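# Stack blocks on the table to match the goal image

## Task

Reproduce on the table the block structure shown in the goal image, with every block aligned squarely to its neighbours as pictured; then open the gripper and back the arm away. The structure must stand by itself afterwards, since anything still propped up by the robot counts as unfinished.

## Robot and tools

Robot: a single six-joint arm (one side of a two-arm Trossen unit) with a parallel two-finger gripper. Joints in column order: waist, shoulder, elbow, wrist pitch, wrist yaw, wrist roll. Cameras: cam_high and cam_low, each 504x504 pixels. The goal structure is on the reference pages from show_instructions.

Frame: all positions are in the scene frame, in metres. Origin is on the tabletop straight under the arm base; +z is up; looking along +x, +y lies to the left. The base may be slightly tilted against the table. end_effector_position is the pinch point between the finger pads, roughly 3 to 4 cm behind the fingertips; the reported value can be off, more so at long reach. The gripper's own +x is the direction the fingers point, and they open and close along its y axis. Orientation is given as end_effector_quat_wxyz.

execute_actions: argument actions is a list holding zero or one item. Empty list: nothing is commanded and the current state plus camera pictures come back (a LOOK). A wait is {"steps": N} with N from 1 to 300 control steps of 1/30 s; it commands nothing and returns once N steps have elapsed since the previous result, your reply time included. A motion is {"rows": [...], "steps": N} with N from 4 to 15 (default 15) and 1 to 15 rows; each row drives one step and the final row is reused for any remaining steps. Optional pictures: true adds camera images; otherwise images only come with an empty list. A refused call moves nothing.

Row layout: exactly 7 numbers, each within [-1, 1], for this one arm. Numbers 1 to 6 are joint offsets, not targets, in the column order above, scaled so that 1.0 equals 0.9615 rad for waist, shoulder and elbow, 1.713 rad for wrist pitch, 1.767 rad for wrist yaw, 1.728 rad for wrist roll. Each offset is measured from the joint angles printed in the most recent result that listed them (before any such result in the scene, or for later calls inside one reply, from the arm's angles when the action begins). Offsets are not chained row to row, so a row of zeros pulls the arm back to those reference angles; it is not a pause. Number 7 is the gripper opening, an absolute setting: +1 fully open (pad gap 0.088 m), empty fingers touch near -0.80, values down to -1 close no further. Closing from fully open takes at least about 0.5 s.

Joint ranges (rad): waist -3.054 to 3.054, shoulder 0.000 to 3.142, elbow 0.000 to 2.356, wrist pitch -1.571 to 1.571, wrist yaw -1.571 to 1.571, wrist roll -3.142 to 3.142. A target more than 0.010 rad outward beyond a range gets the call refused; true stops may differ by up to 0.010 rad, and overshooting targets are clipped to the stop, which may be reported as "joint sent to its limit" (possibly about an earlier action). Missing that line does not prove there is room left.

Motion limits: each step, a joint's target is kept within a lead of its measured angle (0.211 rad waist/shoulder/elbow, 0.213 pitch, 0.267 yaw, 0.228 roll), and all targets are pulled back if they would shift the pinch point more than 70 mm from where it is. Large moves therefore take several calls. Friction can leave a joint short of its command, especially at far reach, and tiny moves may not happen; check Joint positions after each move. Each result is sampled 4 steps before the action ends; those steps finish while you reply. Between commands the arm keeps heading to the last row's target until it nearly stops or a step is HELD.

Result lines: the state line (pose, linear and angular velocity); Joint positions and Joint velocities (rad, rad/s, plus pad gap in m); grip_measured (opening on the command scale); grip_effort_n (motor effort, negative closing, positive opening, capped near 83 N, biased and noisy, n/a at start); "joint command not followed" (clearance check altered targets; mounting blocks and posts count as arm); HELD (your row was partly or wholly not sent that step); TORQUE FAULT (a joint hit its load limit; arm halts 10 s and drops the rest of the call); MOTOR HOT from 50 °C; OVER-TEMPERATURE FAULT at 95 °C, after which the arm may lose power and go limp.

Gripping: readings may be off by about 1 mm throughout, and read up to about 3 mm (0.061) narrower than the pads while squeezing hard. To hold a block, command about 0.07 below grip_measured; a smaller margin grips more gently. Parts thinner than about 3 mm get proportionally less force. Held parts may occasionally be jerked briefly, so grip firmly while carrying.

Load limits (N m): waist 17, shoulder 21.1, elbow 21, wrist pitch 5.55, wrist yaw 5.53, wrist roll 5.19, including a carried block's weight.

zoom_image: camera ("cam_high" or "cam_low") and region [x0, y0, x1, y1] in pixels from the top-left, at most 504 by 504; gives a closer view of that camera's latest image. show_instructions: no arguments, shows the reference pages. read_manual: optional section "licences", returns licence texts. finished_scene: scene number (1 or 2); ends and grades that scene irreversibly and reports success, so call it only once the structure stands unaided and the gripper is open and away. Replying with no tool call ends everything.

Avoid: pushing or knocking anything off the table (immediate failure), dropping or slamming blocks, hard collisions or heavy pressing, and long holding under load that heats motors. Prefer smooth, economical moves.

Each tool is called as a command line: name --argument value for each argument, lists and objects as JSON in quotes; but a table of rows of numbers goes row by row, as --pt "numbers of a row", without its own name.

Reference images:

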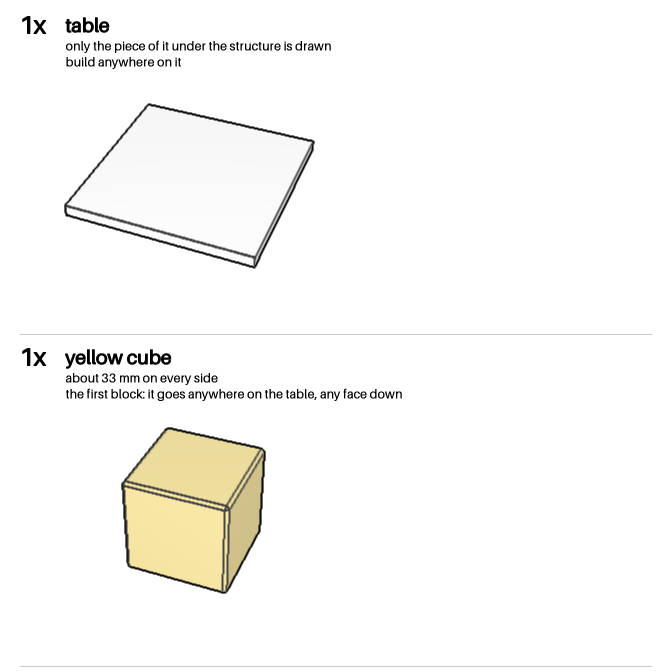

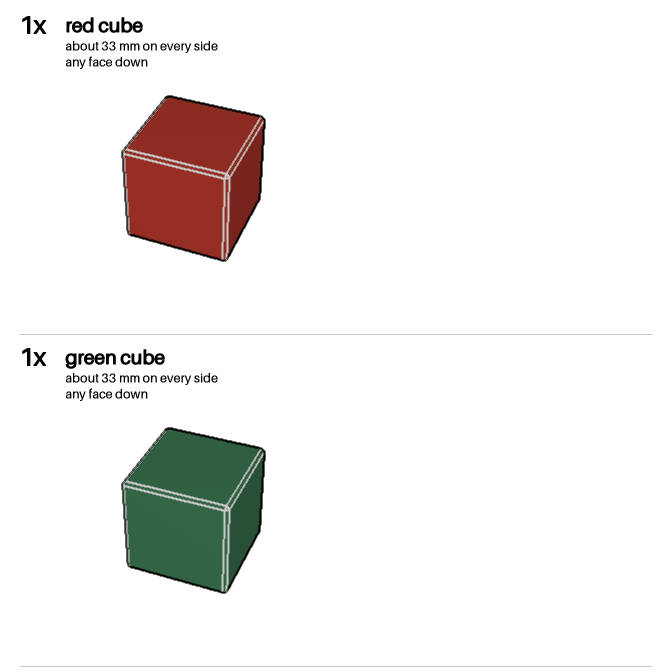

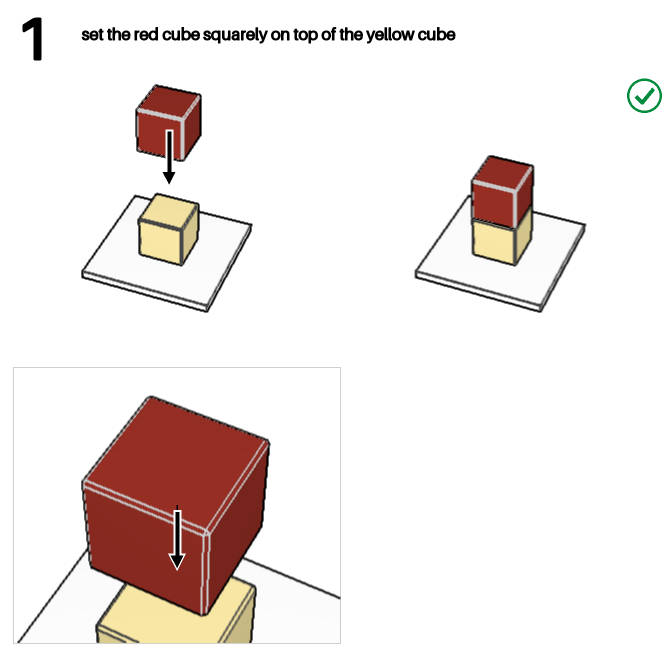

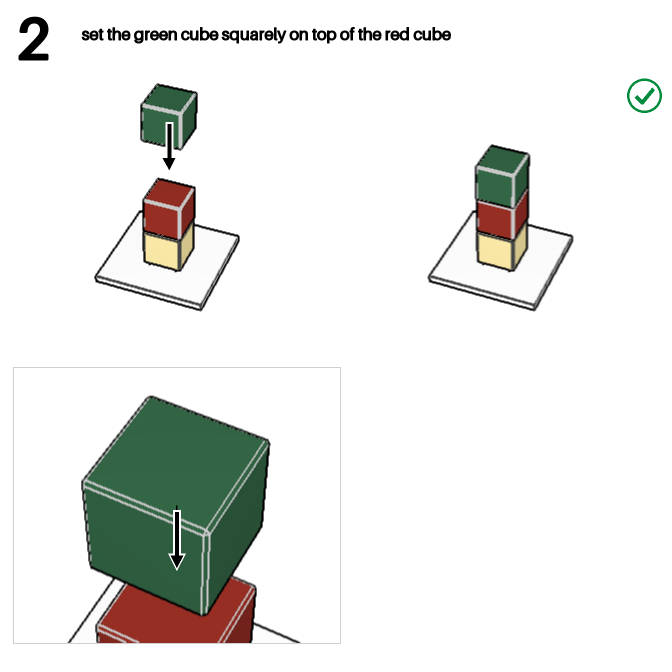

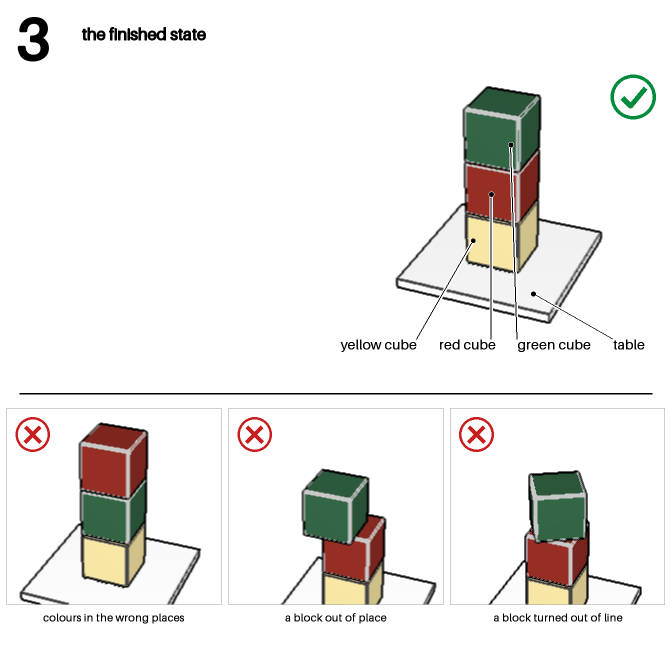

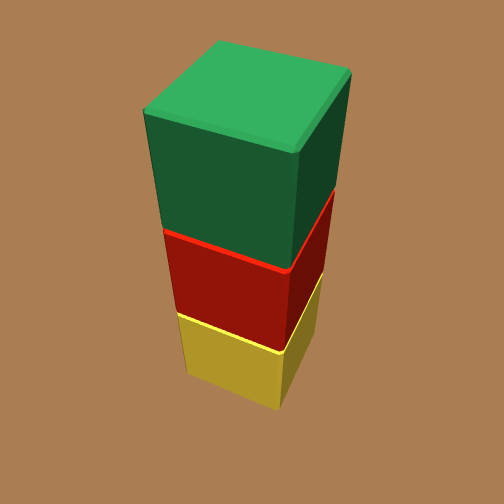

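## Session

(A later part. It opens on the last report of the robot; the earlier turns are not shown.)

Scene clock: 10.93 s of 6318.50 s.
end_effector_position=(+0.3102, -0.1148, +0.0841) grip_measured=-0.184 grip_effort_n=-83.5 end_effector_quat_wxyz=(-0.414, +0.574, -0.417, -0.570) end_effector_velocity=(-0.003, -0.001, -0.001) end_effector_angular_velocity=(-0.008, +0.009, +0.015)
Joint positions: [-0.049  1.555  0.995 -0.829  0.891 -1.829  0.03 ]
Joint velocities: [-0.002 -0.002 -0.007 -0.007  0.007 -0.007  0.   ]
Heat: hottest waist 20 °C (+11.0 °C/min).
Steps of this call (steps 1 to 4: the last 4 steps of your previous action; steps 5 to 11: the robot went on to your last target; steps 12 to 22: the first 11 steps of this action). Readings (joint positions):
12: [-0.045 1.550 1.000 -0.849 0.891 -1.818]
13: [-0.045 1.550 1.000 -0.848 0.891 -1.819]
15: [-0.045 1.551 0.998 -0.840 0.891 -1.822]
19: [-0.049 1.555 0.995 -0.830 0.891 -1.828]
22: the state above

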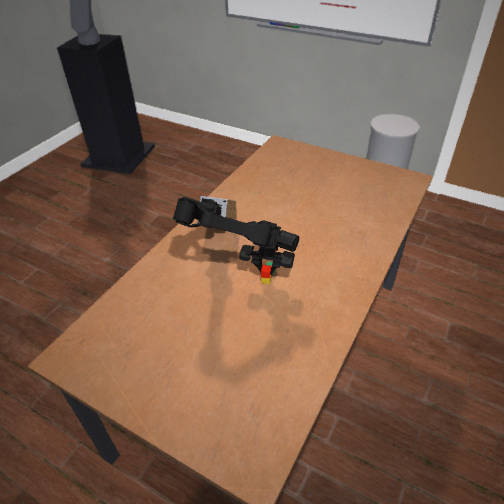

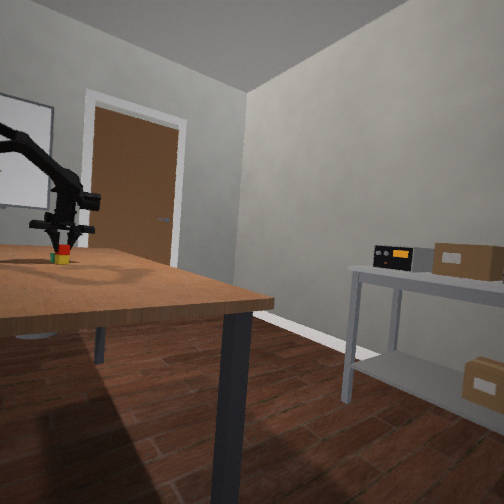

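execute_actions --actions '[{"rows":[[0.006,0,0,0,0,0,-0.25],[0.011,0,0,0,0,0,-0.25],[0.011,0,0,0,0,0,-0.25],[0.011,0,0,-0.002,-0.004,0,-0.25],[0.011,0,0,-0.004,-0.007,0,-0.25],[0.011,0,0,-0.005,-0.01,0,-0.25],[0.011,0,0,-0.005,-0.01,0,-0.25],[0.011,0,0,-0.005,-0.01,0,-0.25],[0.006,0,0,-0.005,-0.01,0,-0.25],[0.0,0,0,-0.005,-0.01,0,-0.25],[-0.004,0,0,-0.005,-0.01,0,-0.25],[-0.006,0,0,-0.005,-0.01,0,-0.25]],"steps":15}]'

execute_actions --actions '[{"steps":5}]' --pictures true

zoom_image --camera "cam_low" --region '[42, 232, 78, 268]'

zoom_image --camera "cam_high" --region '[250, 255, 282, 287]'

Scene clock: 11.67 s of 6318.50 s.
end_effector_position=(+0.3098, -0.1117, +0.0853) grip_measured=-0.184 grip_effort_n=-83.5 end_effector_quat_wxyz=(-0.416, +0.573, -0.411, -0.575) end_effector_velocity=(-0.007, -0.002, -0.005) end_effector_angular_velocity=(+0.015, +0.035, +0.008)
Joint positions: [-0.043  1.555  0.994 -0.834  0.879 -1.829  0.03 ]
Joint velocities: [-0.027 -0.002 -0.002 -0.022 -0.022 -0.007  0.   ]
Heat: hottest waist 20 °C (+10.3 °C/min).
Steps of this call (steps 1 to 4: the last 4 steps of your previous action; steps 5 to 11: the robot went on to your last target; steps 12 to 22: the first 11 steps of this action). Readings (joint positions):
12: [-0.049 1.555 0.994 -0.828 0.891 -1.829]
13: [-0.048 1.555 0.994 -0.828 0.891 -1.829]
15: [-0.045 1.555 0.994 -0.828 0.891 -1.829]
19: [-0.043 1.555 0.994 -0.832 0.883 -1.829]
22: the state above

Scene clock: 11.83 s of 6318.50 s.
end_effector_position=(+0.3093, -0.1124, +0.0844) grip_measured=-0.184 grip_effort_n=-83.5 end_effector_quat_wxyz=(-0.416, +0.571, -0.412, -0.575) end_effector_velocity=(-0.002, -0.002, -0.000) end_effector_angular_velocity=(-0.008, +0.006, +0.011)
Joint positions: [-0.048  1.555  0.994 -0.834  0.878 -1.829  0.03 ]
Joint velocities: [-0.002 -0.002 -0.002 -0.007  0.007 -0.007 -0.   ]
Heat: hottest waist 20 °C (+10.1 °C/min).
Kept back: nothing.
Steps of this call (steps 1 to 4: the last 4 steps of your previous action; step 5: the robot went on to your last target). Readings (joint positions):
1: [-0.044 1.555 0.994 -0.834 0.879 -1.829]
2: [-0.047 1.555 0.994 -0.834 0.879 -1.829]
4: [-0.048 1.555 0.994 -0.834 0.878 -1.829]
5: the state above

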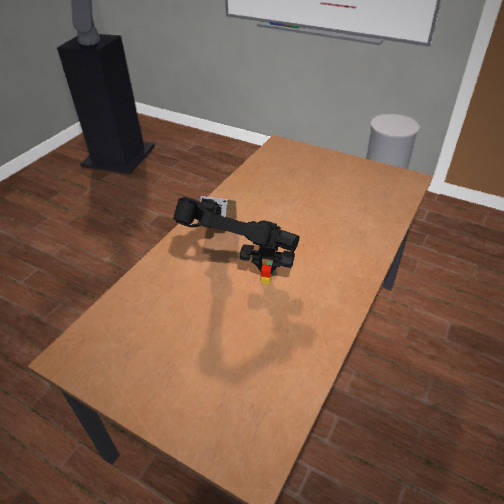

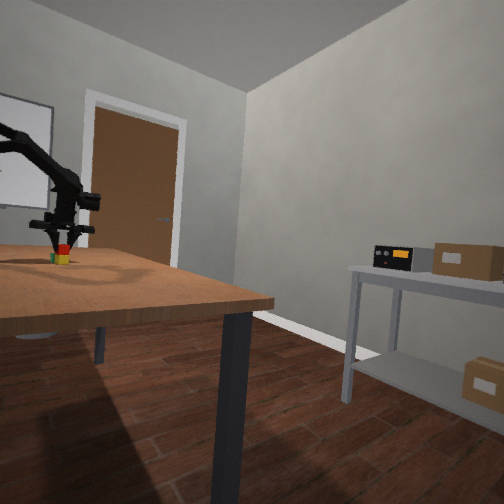

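Region (42, 232, 78, 268) of cam_low's 504x504 image, scaled by 14.000, with more detail than that image has.

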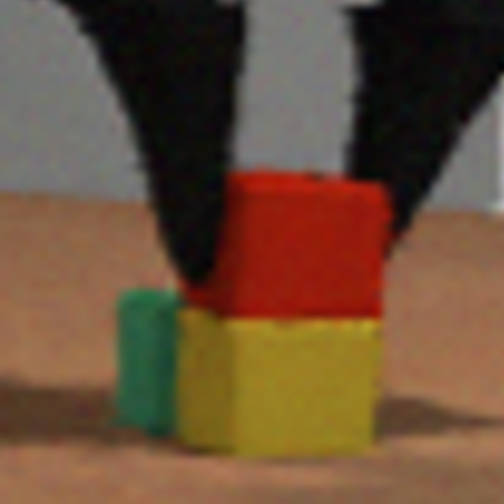

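Region (250, 255, 282, 287) of cam_high's 504x504 image, scaled by 15.750, with more detail than that image has.

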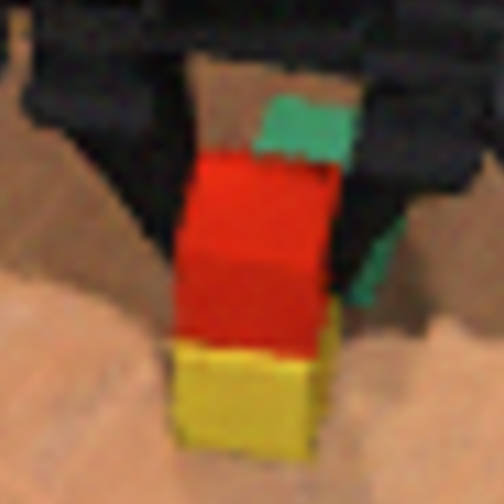

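execute_actions --actions '[{"rows":[[0,0,0,0,0,0,-0.15],[0,0,0,0,0,0,-0.05],[0,0,0,0,0,0,0.1],[0,0,0,0,0,0,0.25],[0,0,0,0,0,0,0.4],[0.008,0.008,-0.005,0.001,0.001,0.01,0.5],[0.02,0.019,-0.011,0.002,0.002,0.027,0.5],[0.036,0.034,-0.019,0.004,0.004,0.048,0.5],[0.054,0.05,-0.028,0.005,0.005,0.072,0.5],[0.072,0.067,-0.037,0.007,0.007,0.096,0.5],[0.09,0.084,-0.046,0.009,0.009,0.12,0.5],[0.106,0.099,-0.055,0.01,0.01,0.142,0.5],[0.119,0.111,-0.061,0.012,0.012,0.16,0.5],[0.129,0.12,-0.066,0.013,0.013,0.172,0.5],[0.134,0.125,-0.069,0.013,0.013,0.179,0.5]],"steps":15}]'

execute_actions --actions '[{"steps":11}]' --pictures true

zoom_image --camera "cam_low" --region '[35, 225, 85, 275]'

zoom_image --camera "cam_high" --region '[248, 246, 290, 288]'

Scene clock: 12.80 s of 6318.50 s.
end_effector_position=(+0.3093, -0.0972, +0.0859) grip_measured=+0.457 grip_effort_n=13.3 end_effector_quat_wxyz=(-0.435, +0.560, -0.428, -0.560) end_effector_velocity=(-0.026, +0.201, +0.003) end_effector_angular_velocity=(+0.032, -0.008, -0.297)
Joint positions: [-0.007  1.585  0.981 -0.827  0.885 -1.714  0.061]
Joint velocities: [ 0.471  0.413 -0.203  0.066  0.037  1.018  0.021]
Heat: hottest waist 20 °C (+9.4 °C/min).
Steps of this call (steps 1 to 15: the robot went on to your last target; steps 16 to 18: nothing new was sent; steps 19 to 29: the first 11 steps of this action). Readings (joint positions):
19: [-0.048 1.555 0.994 -0.834 0.877 -1.829]
20: [-0.048 1.555 0.994 -0.834 0.877 -1.829]
22: [-0.048 1.555 0.994 -0.834 0.877 -1.829]
26: [-0.042 1.558 0.994 -0.834 0.878 -1.802]
29: the state above

Scene clock: 13.17 s of 6318.50 s.
end_effector_position=(+0.2987, -0.0602, +0.0840) grip_measured=+0.497 grip_effort_n=13.3 end_effector_quat_wxyz=(-0.443, +0.550, -0.443, -0.551) end_effector_velocity=(-0.004, -0.001, -0.002) end_effector_angular_velocity=(-0.010, +0.010, -0.025)
Joint positions: [ 0.078  1.669  0.934 -0.814  0.896 -1.527  0.063]
Joint velocities: [-0.002  0.002 -0.007 -0.007  0.007  0.037  0.   ]
Heat: hottest waist 20 °C (+9.1 °C/min).
Kept back: nothing.
Steps of this call (steps 1 to 4: the last 4 steps of your previous action; steps 5 to 11: the robot went on to your last target). Readings (joint positions):
1: [0.009 1.600 0.974 -0.824 0.887 -1.678]
2: [0.026 1.616 0.965 -0.822 0.888 -1.642]
4: [0.055 1.645 0.949 -0.819 0.890 -1.584]
8: [0.078 1.668 0.934 -0.816 0.893 -1.535]
11: the state above

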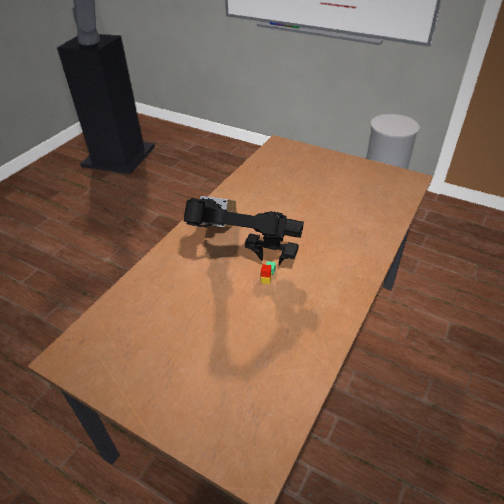

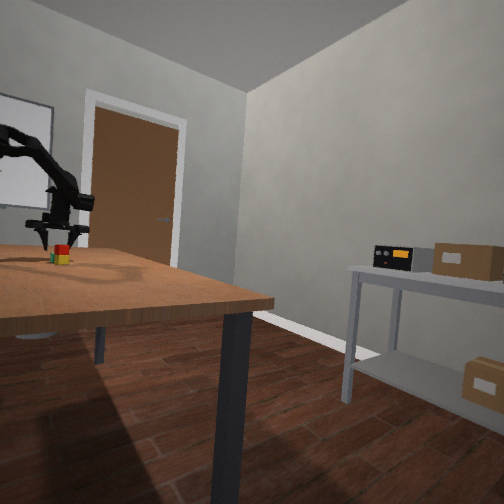

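Region (35, 225, 85, 275) of cam_low's 504x504 image, scaled by 10.080, with more detail than that image has.

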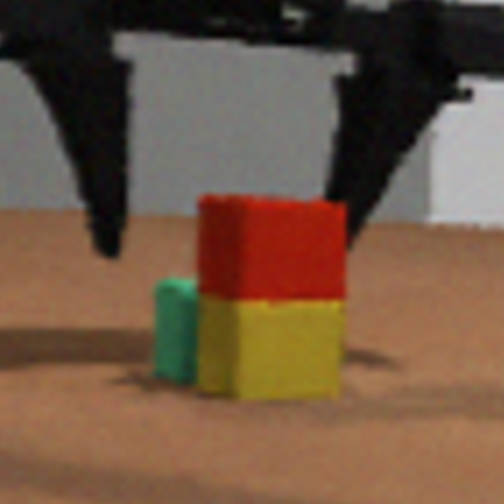

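Region (248, 246, 290, 288) of cam_high's 504x504 image, scaled by 12.000, with more detail than that image has.

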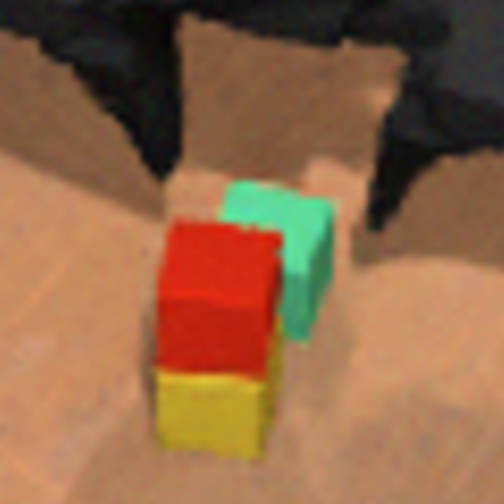

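execute_actions --actions '[{"rows":[[-0.008,0.004,-0.008,0.012,0,-0.008,0.5],[-0.019,0.007,-0.016,0.027,-0.001,-0.018,0.45],[-0.033,0.01,-0.027,0.044,-0.001,-0.03,0.4],[-0.048,0.014,-0.038,0.062,-0.002,-0.042,0.35],[-0.063,0.018,-0.05,0.08,-0.003,-0.055,0.3],[-0.078,0.023,-0.061,0.098,-0.004,-0.067,0.3],[-0.091,0.027,-0.071,0.113,-0.004,-0.077,0.3],[-0.101,0.03,-0.079,0.124,-0.005,-0.085,0.3],[-0.107,0.031,-0.083,0.13,-0.005,-0.089,0.3],[-0.107,0.031,-0.083,0.13,-0.005,-0.089,0.3],[-0.107,0.031,-0.083,0.13,-0.005,-0.089,0.3],[-0.107,0.031,-0.083,0.13,-0.005,-0.089,0.25],[-0.107,0.031,-0.083,0.13,-0.005,-0.089,0.18],[-0.107,0.031,-0.083,0.13,-0.005,-0.089,0.1],[-0.107,0.031,-0.083,0.13,-0.005,-0.089,0.05]],"steps":15}]'

execute_actions --actions '[{"rows":[[0,0,0,0.002,0,0,-0.02],[0,0,0,0.002,0,0,-0.08],[0,0,0,0.002,0,0,-0.13],[0,0,0,0.002,0,0,-0.17],[0,0,0,0.002,0,0,-0.21],[0,0,0,0.002,0,0,-0.25]],"steps":13}]' --pictures true

zoom_image --camera "cam_high" --region '[248, 246, 290, 288]'

Scene clock: 13.87 s of 6318.50 s.
end_effector_position=(+0.2986, -0.0617, +0.0527) grip_measured=+0.312 grip_effort_n=-18.8 end_effector_quat_wxyz=(-0.444, +0.549, -0.447, -0.550) end_effector_velocity=(-0.034, -0.002, -0.062) end_effector_angular_velocity=(-0.029, +0.120, +0.069)
Joint positions: [-0.015  1.69   0.868 -0.618  0.893 -1.662  0.054]
Joint velocities: [-0.168  0.066 -0.134  0.212 -0.007 -0.183 -0.005]
Heat: hottest waist 20 °C (+8.7 °C/min).
Steps of this call (steps 1 to 10: the robot went on to your last target; steps 11 to 21: the first 11 steps of this action). Readings (joint positions):
11: [0.078 1.669 0.934 -0.813 0.896 -1.524]
12: [0.077 1.669 0.933 -0.804 0.896 -1.530]
14: [0.066 1.669 0.924 -0.766 0.896 -1.556]
18: [0.016 1.679 0.891 -0.665 0.896 -1.628]
21: the state above

Scene clock: 14.30 s of 6318.50 s.
end_effector_position=(+0.2989, -0.0611, +0.0505) grip_measured=-0.183 grip_effort_n=-83.5 end_effector_quat_wxyz=(-0.444, +0.550, -0.446, -0.549) end_effector_velocity=(-0.004, +0.000, -0.000) end_effector_angular_velocity=(+0.005, +0.016, +0.023)
Joint positions: [-0.02   1.692  0.862 -0.598  0.892 -1.675  0.03 ]
Joint velocities: [-0.002 -0.002 -0.002 -0.022 -0.007 -0.007 -0.   ]
Heat: hottest waist 20 °C (+8.4 °C/min).
Steps of this call (steps 1 to 4: the last 4 steps of your previous action; steps 5 to 13: the first 9 steps of this action, its rows measured from where the robot was after step 4). Readings (joint positions):
4: [-0.021 1.692 0.862 -0.599 0.892 -1.674]
5: [-0.021 1.692 0.862 -0.598 0.892 -1.675]
6: [-0.021 1.692 0.862 -0.598 0.892 -1.675]
8: [-0.021 1.692 0.862 -0.598 0.892 -1.675]
12: [-0.020 1.692 0.862 -0.598 0.892 -1.675]
13: the state above

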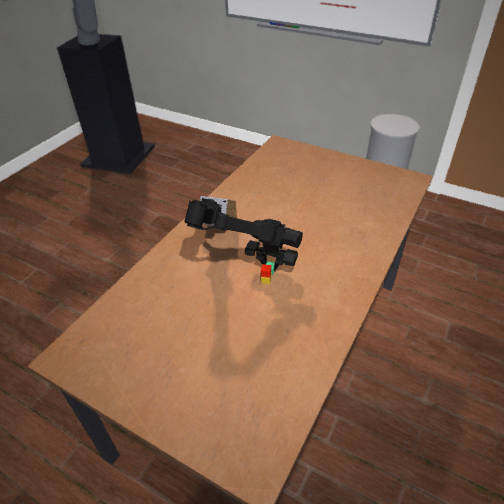

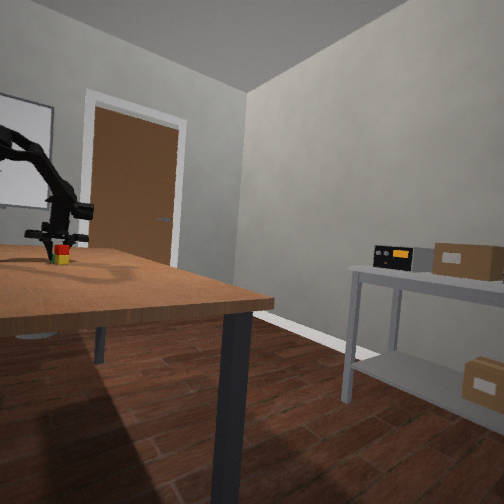

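Region (248, 246, 290, 288) of cam_high's 504x504 image, scaled by 12.000, with more detail than that image has.

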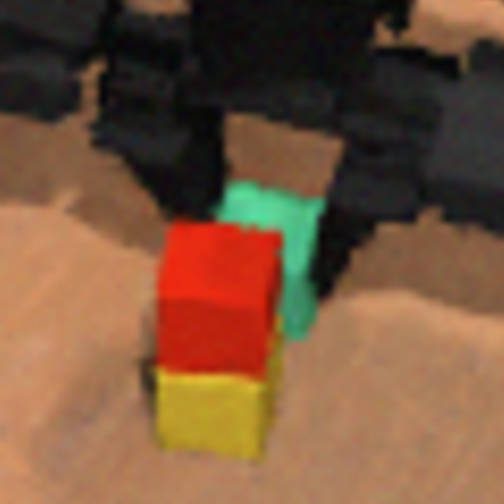

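execute_actions --actions '[{"rows":[[0.01,-0.005,0.01,-0.014,0,0.008,-0.25],[0.025,-0.009,0.022,-0.034,0,0.018,-0.25],[0.045,-0.014,0.038,-0.06,0,0.032,-0.25],[0.068,-0.019,0.056,-0.088,0,0.048,-0.25],[0.092,-0.024,0.076,-0.118,0,0.064,-0.25],[0.117,-0.028,0.097,-0.148,0,0.08,-0.25],[0.142,-0.03,0.118,-0.178,0,0.095,-0.25],[0.166,-0.032,0.14,-0.207,0,0.108,-0.25],[0.189,-0.032,0.16,-0.234,0,0.118,-0.25],[0.209,-0.032,0.179,-0.258,0,0.125,-0.25],[0.225,-0.032,0.194,-0.277,0,0.13,-0.25],[0.237,-0.032,0.205,-0.29,0,0.13,-0.25],[0.244,-0.032,0.211,-0.297,0,0.13,-0.25]],"steps":15}]'

execute_actions --actions '[{"steps":6}]'

Scene clock: 15.13 s of 6318.50 s.
end_effector_position=(+0.2991, -0.0592, +0.1070) grip_measured=-0.183 grip_effort_n=-83.5 end_effector_quat_wxyz=(-0.422, +0.566, -0.422, -0.569) end_effector_velocity=(+0.027, -0.003, +0.223) end_effector_angular_velocity=(+0.035, -0.140, +0.396)
Joint positions: [ 0.145  1.67   0.997 -0.964  0.892 -1.492  0.03 ]
Joint velocities: [ 0.623 -0.066  0.554 -1.165 -0.022  0.418 -0.   ]
Heat: hottest waist 20 °C (+7.9 °C/min).
Steps of this call (steps 1 to 4: the last 4 steps of your previous action; steps 5 to 14: the robot went on to your last target; steps 15 to 25: the first 11 steps of this action). Readings (joint positions):
15: [-0.020 1.692 0.862 -0.598 0.892 -1.674]
16: [-0.018 1.692 0.864 -0.608 0.892 -1.668]
18: [-0.002 1.691 0.877 -0.663 0.892 -1.641]
22: [0.077 1.680 0.937 -0.832 0.892 -1.550]
25: the state above

Scene clock: 15.33 s of 6318.50 s.
end_effector_position=(+0.3005, -0.0605, +0.1303) grip_measured=-0.183 grip_effort_n=-83.5 end_effector_quat_wxyz=(-0.409, +0.581, -0.404, -0.576) end_effector_velocity=(-0.010, -0.007, +0.014) end_effector_angular_velocity=(-0.016, +0.037, +0.086)
Joint positions: [ 0.21   1.664  1.055 -1.089  0.892 -1.457  0.03 ]
Joint velocities: [ 0.037 -0.002  0.042 -0.154 -0.007  0.022 -0.   ]
Heat: hottest waist 20 °C (+7.8 °C/min).
Kept back: nothing.
Steps of this call (steps 1 to 4: the last 4 steps of your previous action; steps 5 to 6: the robot went on to your last target). Readings (joint positions):
1: [0.165 1.669 1.015 -1.003 0.892 -1.479]
2: [0.181 1.667 1.029 -1.033 0.892 -1.471]
4: [0.204 1.665 1.048 -1.071 0.892 -1.461]
6: the state above

execute_actions --actions '[{"rows":[[-0.008,-0.01,0.012,-0.011,0,-0.006,-0.25],[-0.02,-0.022,0.018,-0.011,0.001,-0.015,-0.25],[-0.037,-0.037,0.025,-0.011,0.001,-0.027,-0.25],[-0.056,-0.053,0.033,-0.012,0.002,-0.04,-0.25],[-0.076,-0.07,0.042,-0.012,0.002,-0.054,-0.25],[-0.095,-0.086,0.05,-0.012,0.003,-0.067,-0.25],[-0.112,-0.1,0.057,-0.012,0.003,-0.079,-0.25],[-0.126,-0.112,0.062,-0.012,0.004,-0.089,-0.25],[-0.135,-0.119,0.065,-0.012,0.004,-0.095,-0.25],[-0.139,-0.121,0.066,-0.012,0.004,-0.097,-0.25]],"steps":15}]'

execute_actions --actions '[{"steps":6}]' --pictures true

zoom_image --camera "cam_low" --region '[42, 224, 84, 266]'

zoom_image --camera "cam_high" --region '[248, 250, 284, 286]'

Scene clock: 15.97 s of 6318.50 s.
end_effector_position=(+0.3094, -0.1093, +0.1288) grip_measured=-0.183 grip_effort_n=-83.5 end_effector_quat_wxyz=(-0.418, +0.571, -0.416, -0.570) end_effector_velocity=(+0.018, -0.122, +0.006) end_effector_angular_velocity=(-0.013, -0.040, -0.236)
Joint positions: [ 0.092  1.563  1.108 -1.106  0.897 -1.601  0.03 ]
Joint velocities: [-0.261 -0.261  0.129 -0.007  0.022 -0.227 -0.   ]
Heat: hottest waist 20 °C (+7.5 °C/min).
Steps of this call (steps 1 to 8: the robot went on to your last target; steps 9 to 19: the first 11 steps of this action). Readings (joint positions):
9: [0.211 1.664 1.056 -1.103 0.892 -1.453]
10: [0.210 1.663 1.057 -1.103 0.892 -1.458]
12: [0.197 1.653 1.061 -1.104 0.892 -1.484]
16: [0.133 1.601 1.087 -1.106 0.893 -1.559]
19: the state above

Scene clock: 16.17 s of 6318.50 s.
end_effector_position=(+0.3102, -0.1149, +0.1292) grip_measured=-0.183 grip_effort_n=-83.5 end_effector_quat_wxyz=(-0.419, +0.572, -0.416, -0.569) end_effector_velocity=(-0.004, +0.000, +0.000) end_effector_angular_velocity=(+0.004, +0.013, +0.055)
Joint positions: [ 0.08   1.551  1.114 -1.106  0.898 -1.62   0.03 ]
Joint velocities: [ 0.002 -0.002 -0.002 -0.022 -0.007 -0.037 -0.   ]
Heat: hottest waist 20 °C (+7.4 °C/min).
Kept back: nothing.
Steps of this call (steps 1 to 4: the last 4 steps of your previous action; steps 5 to 6: the robot went on to your last target). Readings (joint positions):
1: [0.085 1.556 1.111 -1.106 0.898 -1.608]
2: [0.082 1.552 1.113 -1.106 0.898 -1.612]
4: [0.080 1.551 1.114 -1.106 0.898 -1.617]
6: the state above

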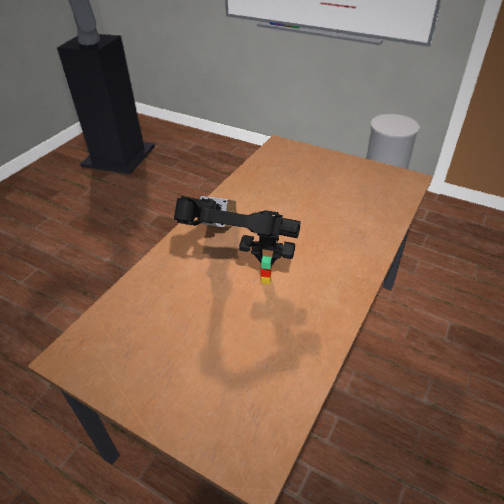

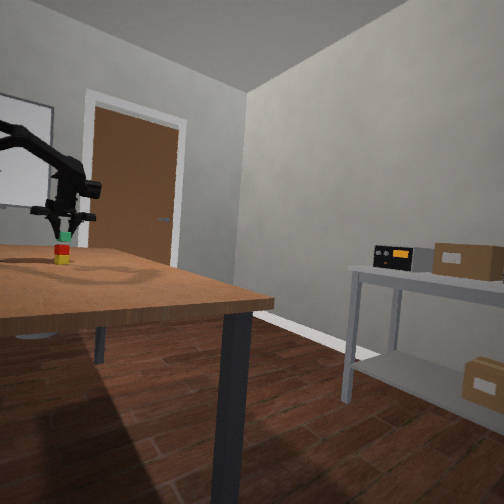

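Region (42, 224, 84, 266) of cam_low's 504x504 image, scaled by 12.000, with more detail than that image has.

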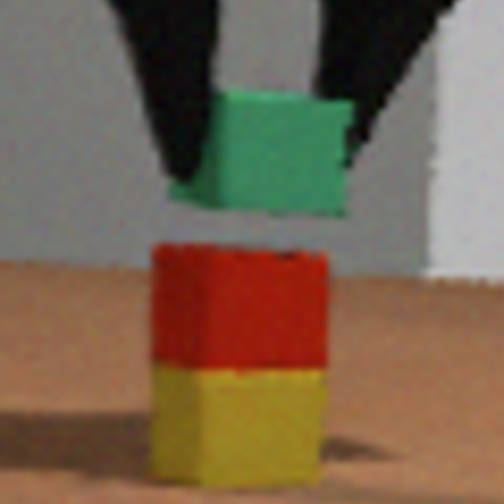

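Region (248, 250, 284, 286) of cam_high's 504x504 image, scaled by 14.000, with more detail than that image has.

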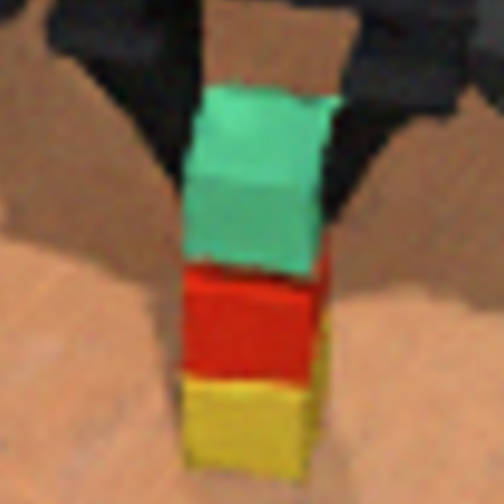

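execute_actions --actions '[{"rows":[[-0.003,-0.004,-0.01,0.005,0,-0.003,-0.25],[-0.007,-0.007,-0.018,0.011,0,-0.006,-0.25],[-0.01,-0.009,-0.027,0.018,0,-0.009,-0.25],[-0.014,-0.011,-0.035,0.024,0,-0.012,-0.25],[-0.017,-0.011,-0.042,0.029,0,-0.014,-0.25],[-0.019,-0.011,-0.046,0.032,0,-0.016,-0.25]],"steps":15}]'

execute_actions --actions '[]'

zoom_image --camera "cam_low" --region '[45, 226, 81, 262]'

zoom_image --camera "cam_high" --region '[248, 250, 284, 286]'

Scene clock: 16.90 s of 6318.50 s.
end_effector_position=(+0.3074, -0.1117, +0.1212) grip_measured=-0.183 grip_effort_n=-83.5 end_effector_quat_wxyz=(-0.418, +0.572, -0.416, -0.570) end_effector_velocity=(+0.003, +0.001, -0.001) end_effector_angular_velocity=(+0.011, -0.015, -0.011)
Joint positions: [ 0.066  1.548  1.078 -1.058  0.898 -1.643  0.03 ]
Joint velocities: [-0.007 -0.007 -0.007  0.037 -0.007 -0.022 -0.   ]
Heat: hottest waist 20 °C (+7.1 °C/min).
Steps of this call (steps 1 to 11: the robot went on to your last target; steps 12 to 22: the first 11 steps of this action). Readings (joint positions):
12: [0.080 1.551 1.114 -1.106 0.898 -1.622]
13: [0.080 1.551 1.113 -1.106 0.898 -1.622]
15: [0.078 1.550 1.105 -1.089 0.898 -1.628]
19: [0.068 1.548 1.083 -1.064 0.898 -1.640]
22: the state above

Scene clock: 17.03 s of 6318.50 s.
end_effector_position=(+0.3077, -0.1117, +0.1212) grip_measured=-0.183 grip_effort_n=-83.5 end_effector_quat_wxyz=(-0.419, +0.572, -0.416, -0.569) end_effector_velocity=(-0.000, -0.000, -0.001) end_effector_angular_velocity=(+0.007, +0.003, -0.003)
Joint positions: [ 0.066  1.548  1.078 -1.055  0.898 -1.644  0.03 ]
Joint velocities: [-0.007 -0.002 -0.002  0.007 -0.007 -0.007 -0.   ]
Heat: hottest waist 20 °C (+7.0 °C/min).
Kept back: nothing.
Steps of this call (steps 1 to 4: the last 4 steps of your previous action). Readings (joint positions):
1: [0.066 1.548 1.078 -1.056 0.898 -1.643]
2: [0.066 1.548 1.078 -1.056 0.898 -1.644]
4: the state above

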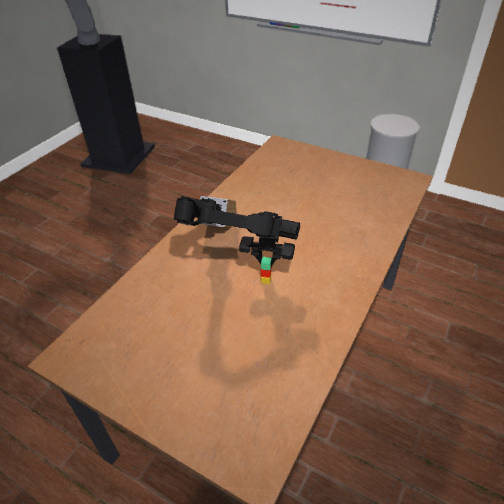

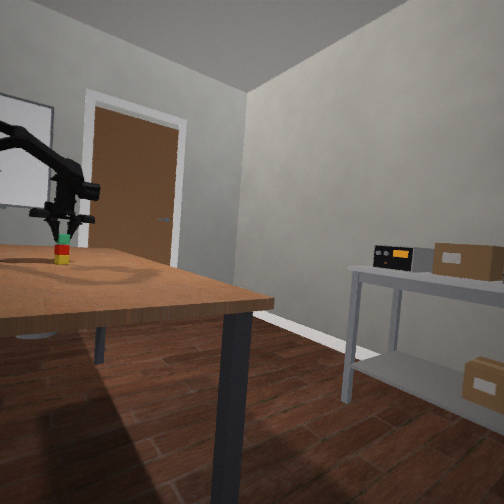

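Region (45, 226, 81, 262) of cam_low's 504x504 image, scaled by 14.000, with more detail than that image has.

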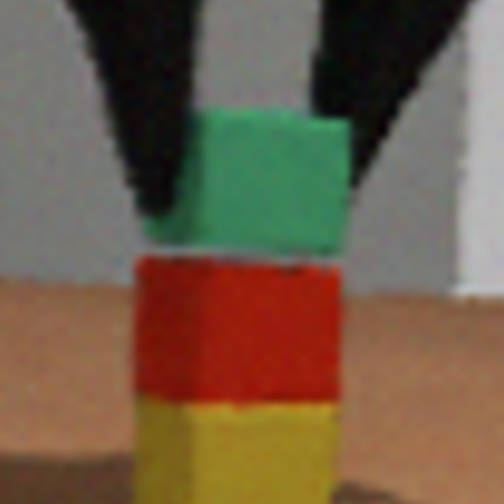

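Region (248, 250, 284, 286) of cam_high's 504x504 image, scaled by 14.000, with more detail than that image has.

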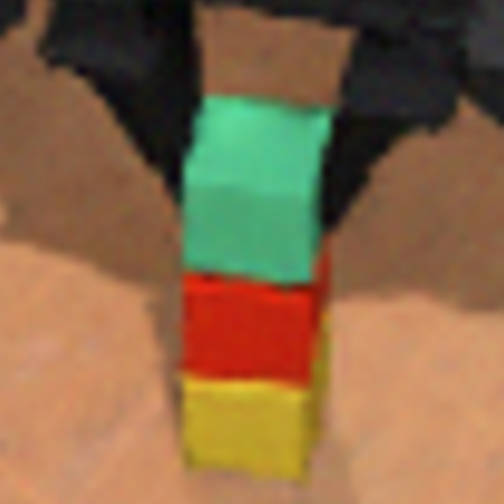

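execute_actions --actions '[{"rows":[[-0.004,0,-0.008,0.003,0,-0.003,-0.25],[-0.007,0,-0.011,0.006,0,-0.005,-0.25],[-0.01,0,-0.014,0.009,0,-0.007,-0.25],[-0.012,0,-0.016,0.011,0,-0.009,-0.25],[-0.014,0,-0.018,0.013,0,-0.011,-0.25]],"steps":14}]' --pictures true

zoom_image --camera "cam_low" --region '[45, 226, 81, 262]'

zoom_image --camera "cam_high" --region '[248, 250, 284, 286]'

Scene clock: 17.53 s of 6318.50 s.
end_effector_position=(+0.3074, -0.1117, +0.1179) grip_measured=-0.183 grip_effort_n=-83.5 end_effector_quat_wxyz=(-0.418, +0.572, -0.416, -0.570) end_effector_velocity=(-0.004, +0.001, -0.001) end_effector_angular_velocity=(+0.005, +0.011, +0.015)
Joint positions: [ 0.056  1.548  1.069 -1.038  0.898 -1.659  0.03 ]
Joint velocities: [-0.002 -0.002 -0.007 -0.007 -0.007 -0.007  0.   ]
Heat: hottest waist 20 °C (+6.8 °C/min).
Steps of this call (steps 1 to 5: the robot went on to your last target; steps 6 to 15: the first 10 steps of this action). Readings (joint positions):
6: [0.066 1.548 1.077 -1.054 0.898 -1.645]
7: [0.066 1.548 1.077 -1.054 0.898 -1.646]
9: [0.063 1.548 1.075 -1.047 0.898 -1.650]
13: [0.057 1.548 1.070 -1.039 0.898 -1.658]
15: the state above

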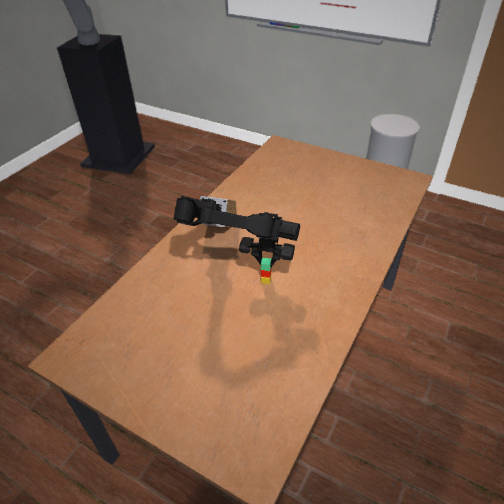

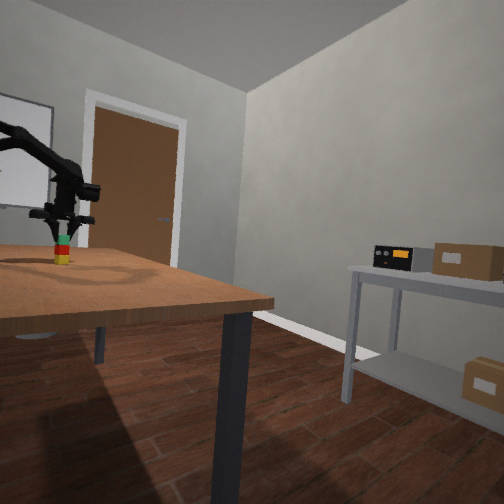

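Region (45, 226, 81, 262) of cam_low's 504x504 image, scaled by 14.000, with more detail than that image has.

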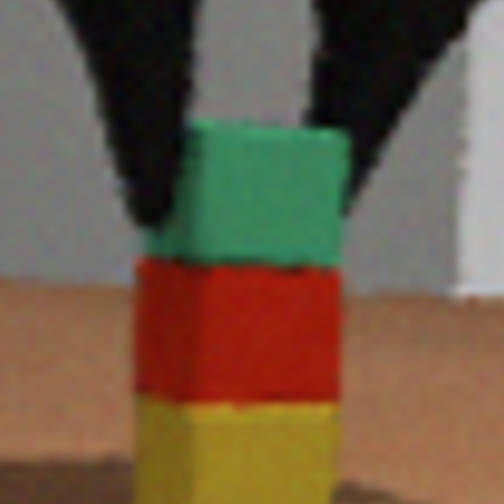

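Region (248, 250, 284, 286) of cam_high's 504x504 image, scaled by 14.000, with more detail than that image has.

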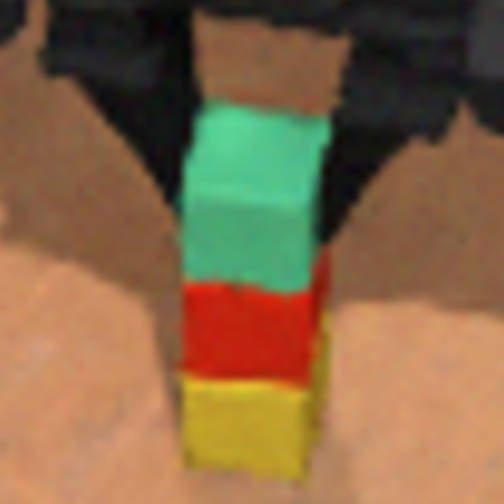

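execute_actions --actions '[{"rows":[[0,0,0,0,0,0,-0.15],[0,0,0,0,0,0,-0.05],[0,0,0,0,0,0,0.1],[0,0,0,0,0,0,0.3],[0,0,0,0,0,0,0.5],[0.015,0,0,-0.01,0,0.01,0.7],[0.045,0,0,-0.03,0,0.03,0.8],[0.09,0,0,-0.06,0,0.06,0.8],[0.14,0,0,-0.09,0,0.09,0.8],[0.2,0,0,-0.125,0,0.12,0.8],[0.26,0,0,-0.16,0,0.14,0.8],[0.32,0,0,-0.19,0,0.15,0.8],[0.37,0,0,-0.215,0,0.15,0.8],[0.41,0,0,-0.235,0,0.15,0.8],[0.44,0,0,-0.25,0,0.15,0.8]],"steps":15}]'

execute_actions --actions '[{"steps":12}]' --pictures true

zoom_image --camera "cam_high" --region '[240, 236, 294, 290]'

Scene clock: 18.10 s of 6318.50 s.
end_effector_position=(+0.2921, -0.0977, +0.1407) grip_measured=+0.708 grip_effort_n=10.9 end_effector_quat_wxyz=(-0.404, +0.581, -0.405, -0.579) end_effector_velocity=(-0.143, +0.167, +0.283) end_effector_angular_velocity=(-0.030, -0.247, +0.876)
Joint positions: [ 0.17   1.548  1.069 -1.183  0.898 -1.517  0.074]
Joint velocities: [ 1.438  0.002 -0.002 -1.443 -0.007  1.15   0.056]
Heat: hottest waist 20 °C (+6.6 °C/min).
Steps of this call (steps 1 to 4: the last 4 steps of your previous action; steps 5 to 6: the robot went on to your last target; steps 7 to 17: the first 11 steps of this action). Readings (joint positions):
7: [0.056 1.548 1.069 -1.036 0.898 -1.660]
8: [0.056 1.548 1.069 -1.036 0.898 -1.660]
10: [0.056 1.548 1.069 -1.036 0.898 -1.660]
14: [0.071 1.548 1.069 -1.065 0.898 -1.627]
17: the state above

Scene clock: 18.50 s of 6318.50 s.
end_effector_position=(+0.2619, -0.0732, +0.1971) grip_measured=+0.796 grip_effort_n=13.3 end_effector_quat_wxyz=(-0.325, +0.663, -0.311, -0.598) end_effector_velocity=(-0.006, -0.003, +0.002) end_effector_angular_velocity=(-0.018, +0.019, +0.038)
Joint positions: [ 0.473  1.548  1.069 -1.458  0.898 -1.404  0.078]
Joint velocities: [ 0.012  0.002  0.002 -0.051 -0.007  0.007  0.   ]
Heat: hottest waist 20 °C (+6.5 °C/min).
Kept back: nothing.
Steps of this call (steps 1 to 4: the last 4 steps of your previous action; steps 5 to 12: the robot went on to your last target). Readings (joint positions):
1: [0.221 1.548 1.069 -1.233 0.898 -1.482]
2: [0.276 1.548 1.069 -1.282 0.898 -1.456]
4: [0.379 1.548 1.069 -1.368 0.898 -1.427]
8: [0.469 1.548 1.069 -1.443 0.898 -1.408]
12: the state above

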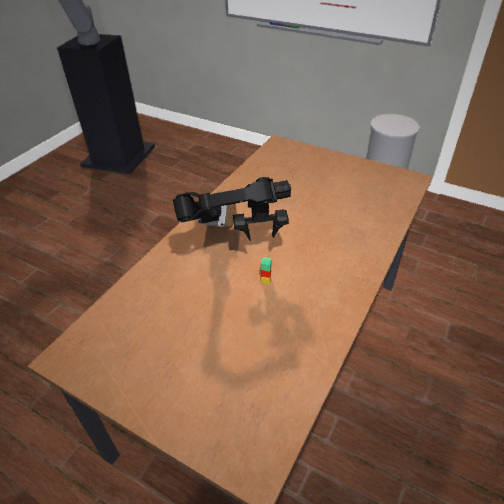

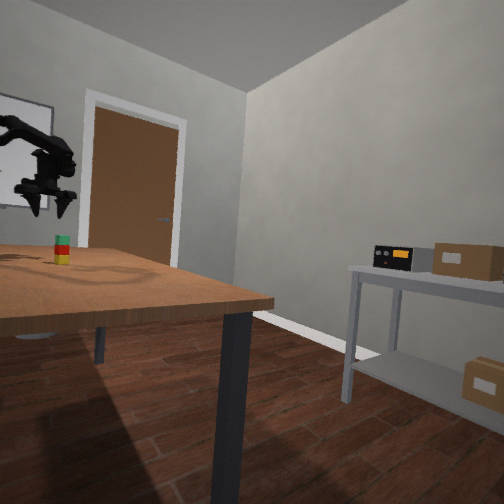

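Region (240, 236, 294, 290) of cam_high's 504x504 image, scaled by 9.333, with more detail than that image has.

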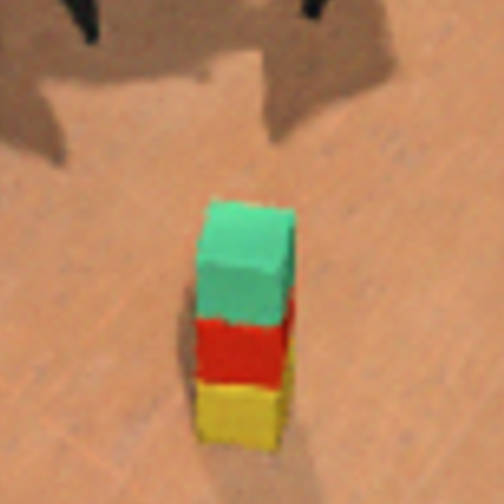

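finished_scene --scene 1

The scene is finished: the task was done.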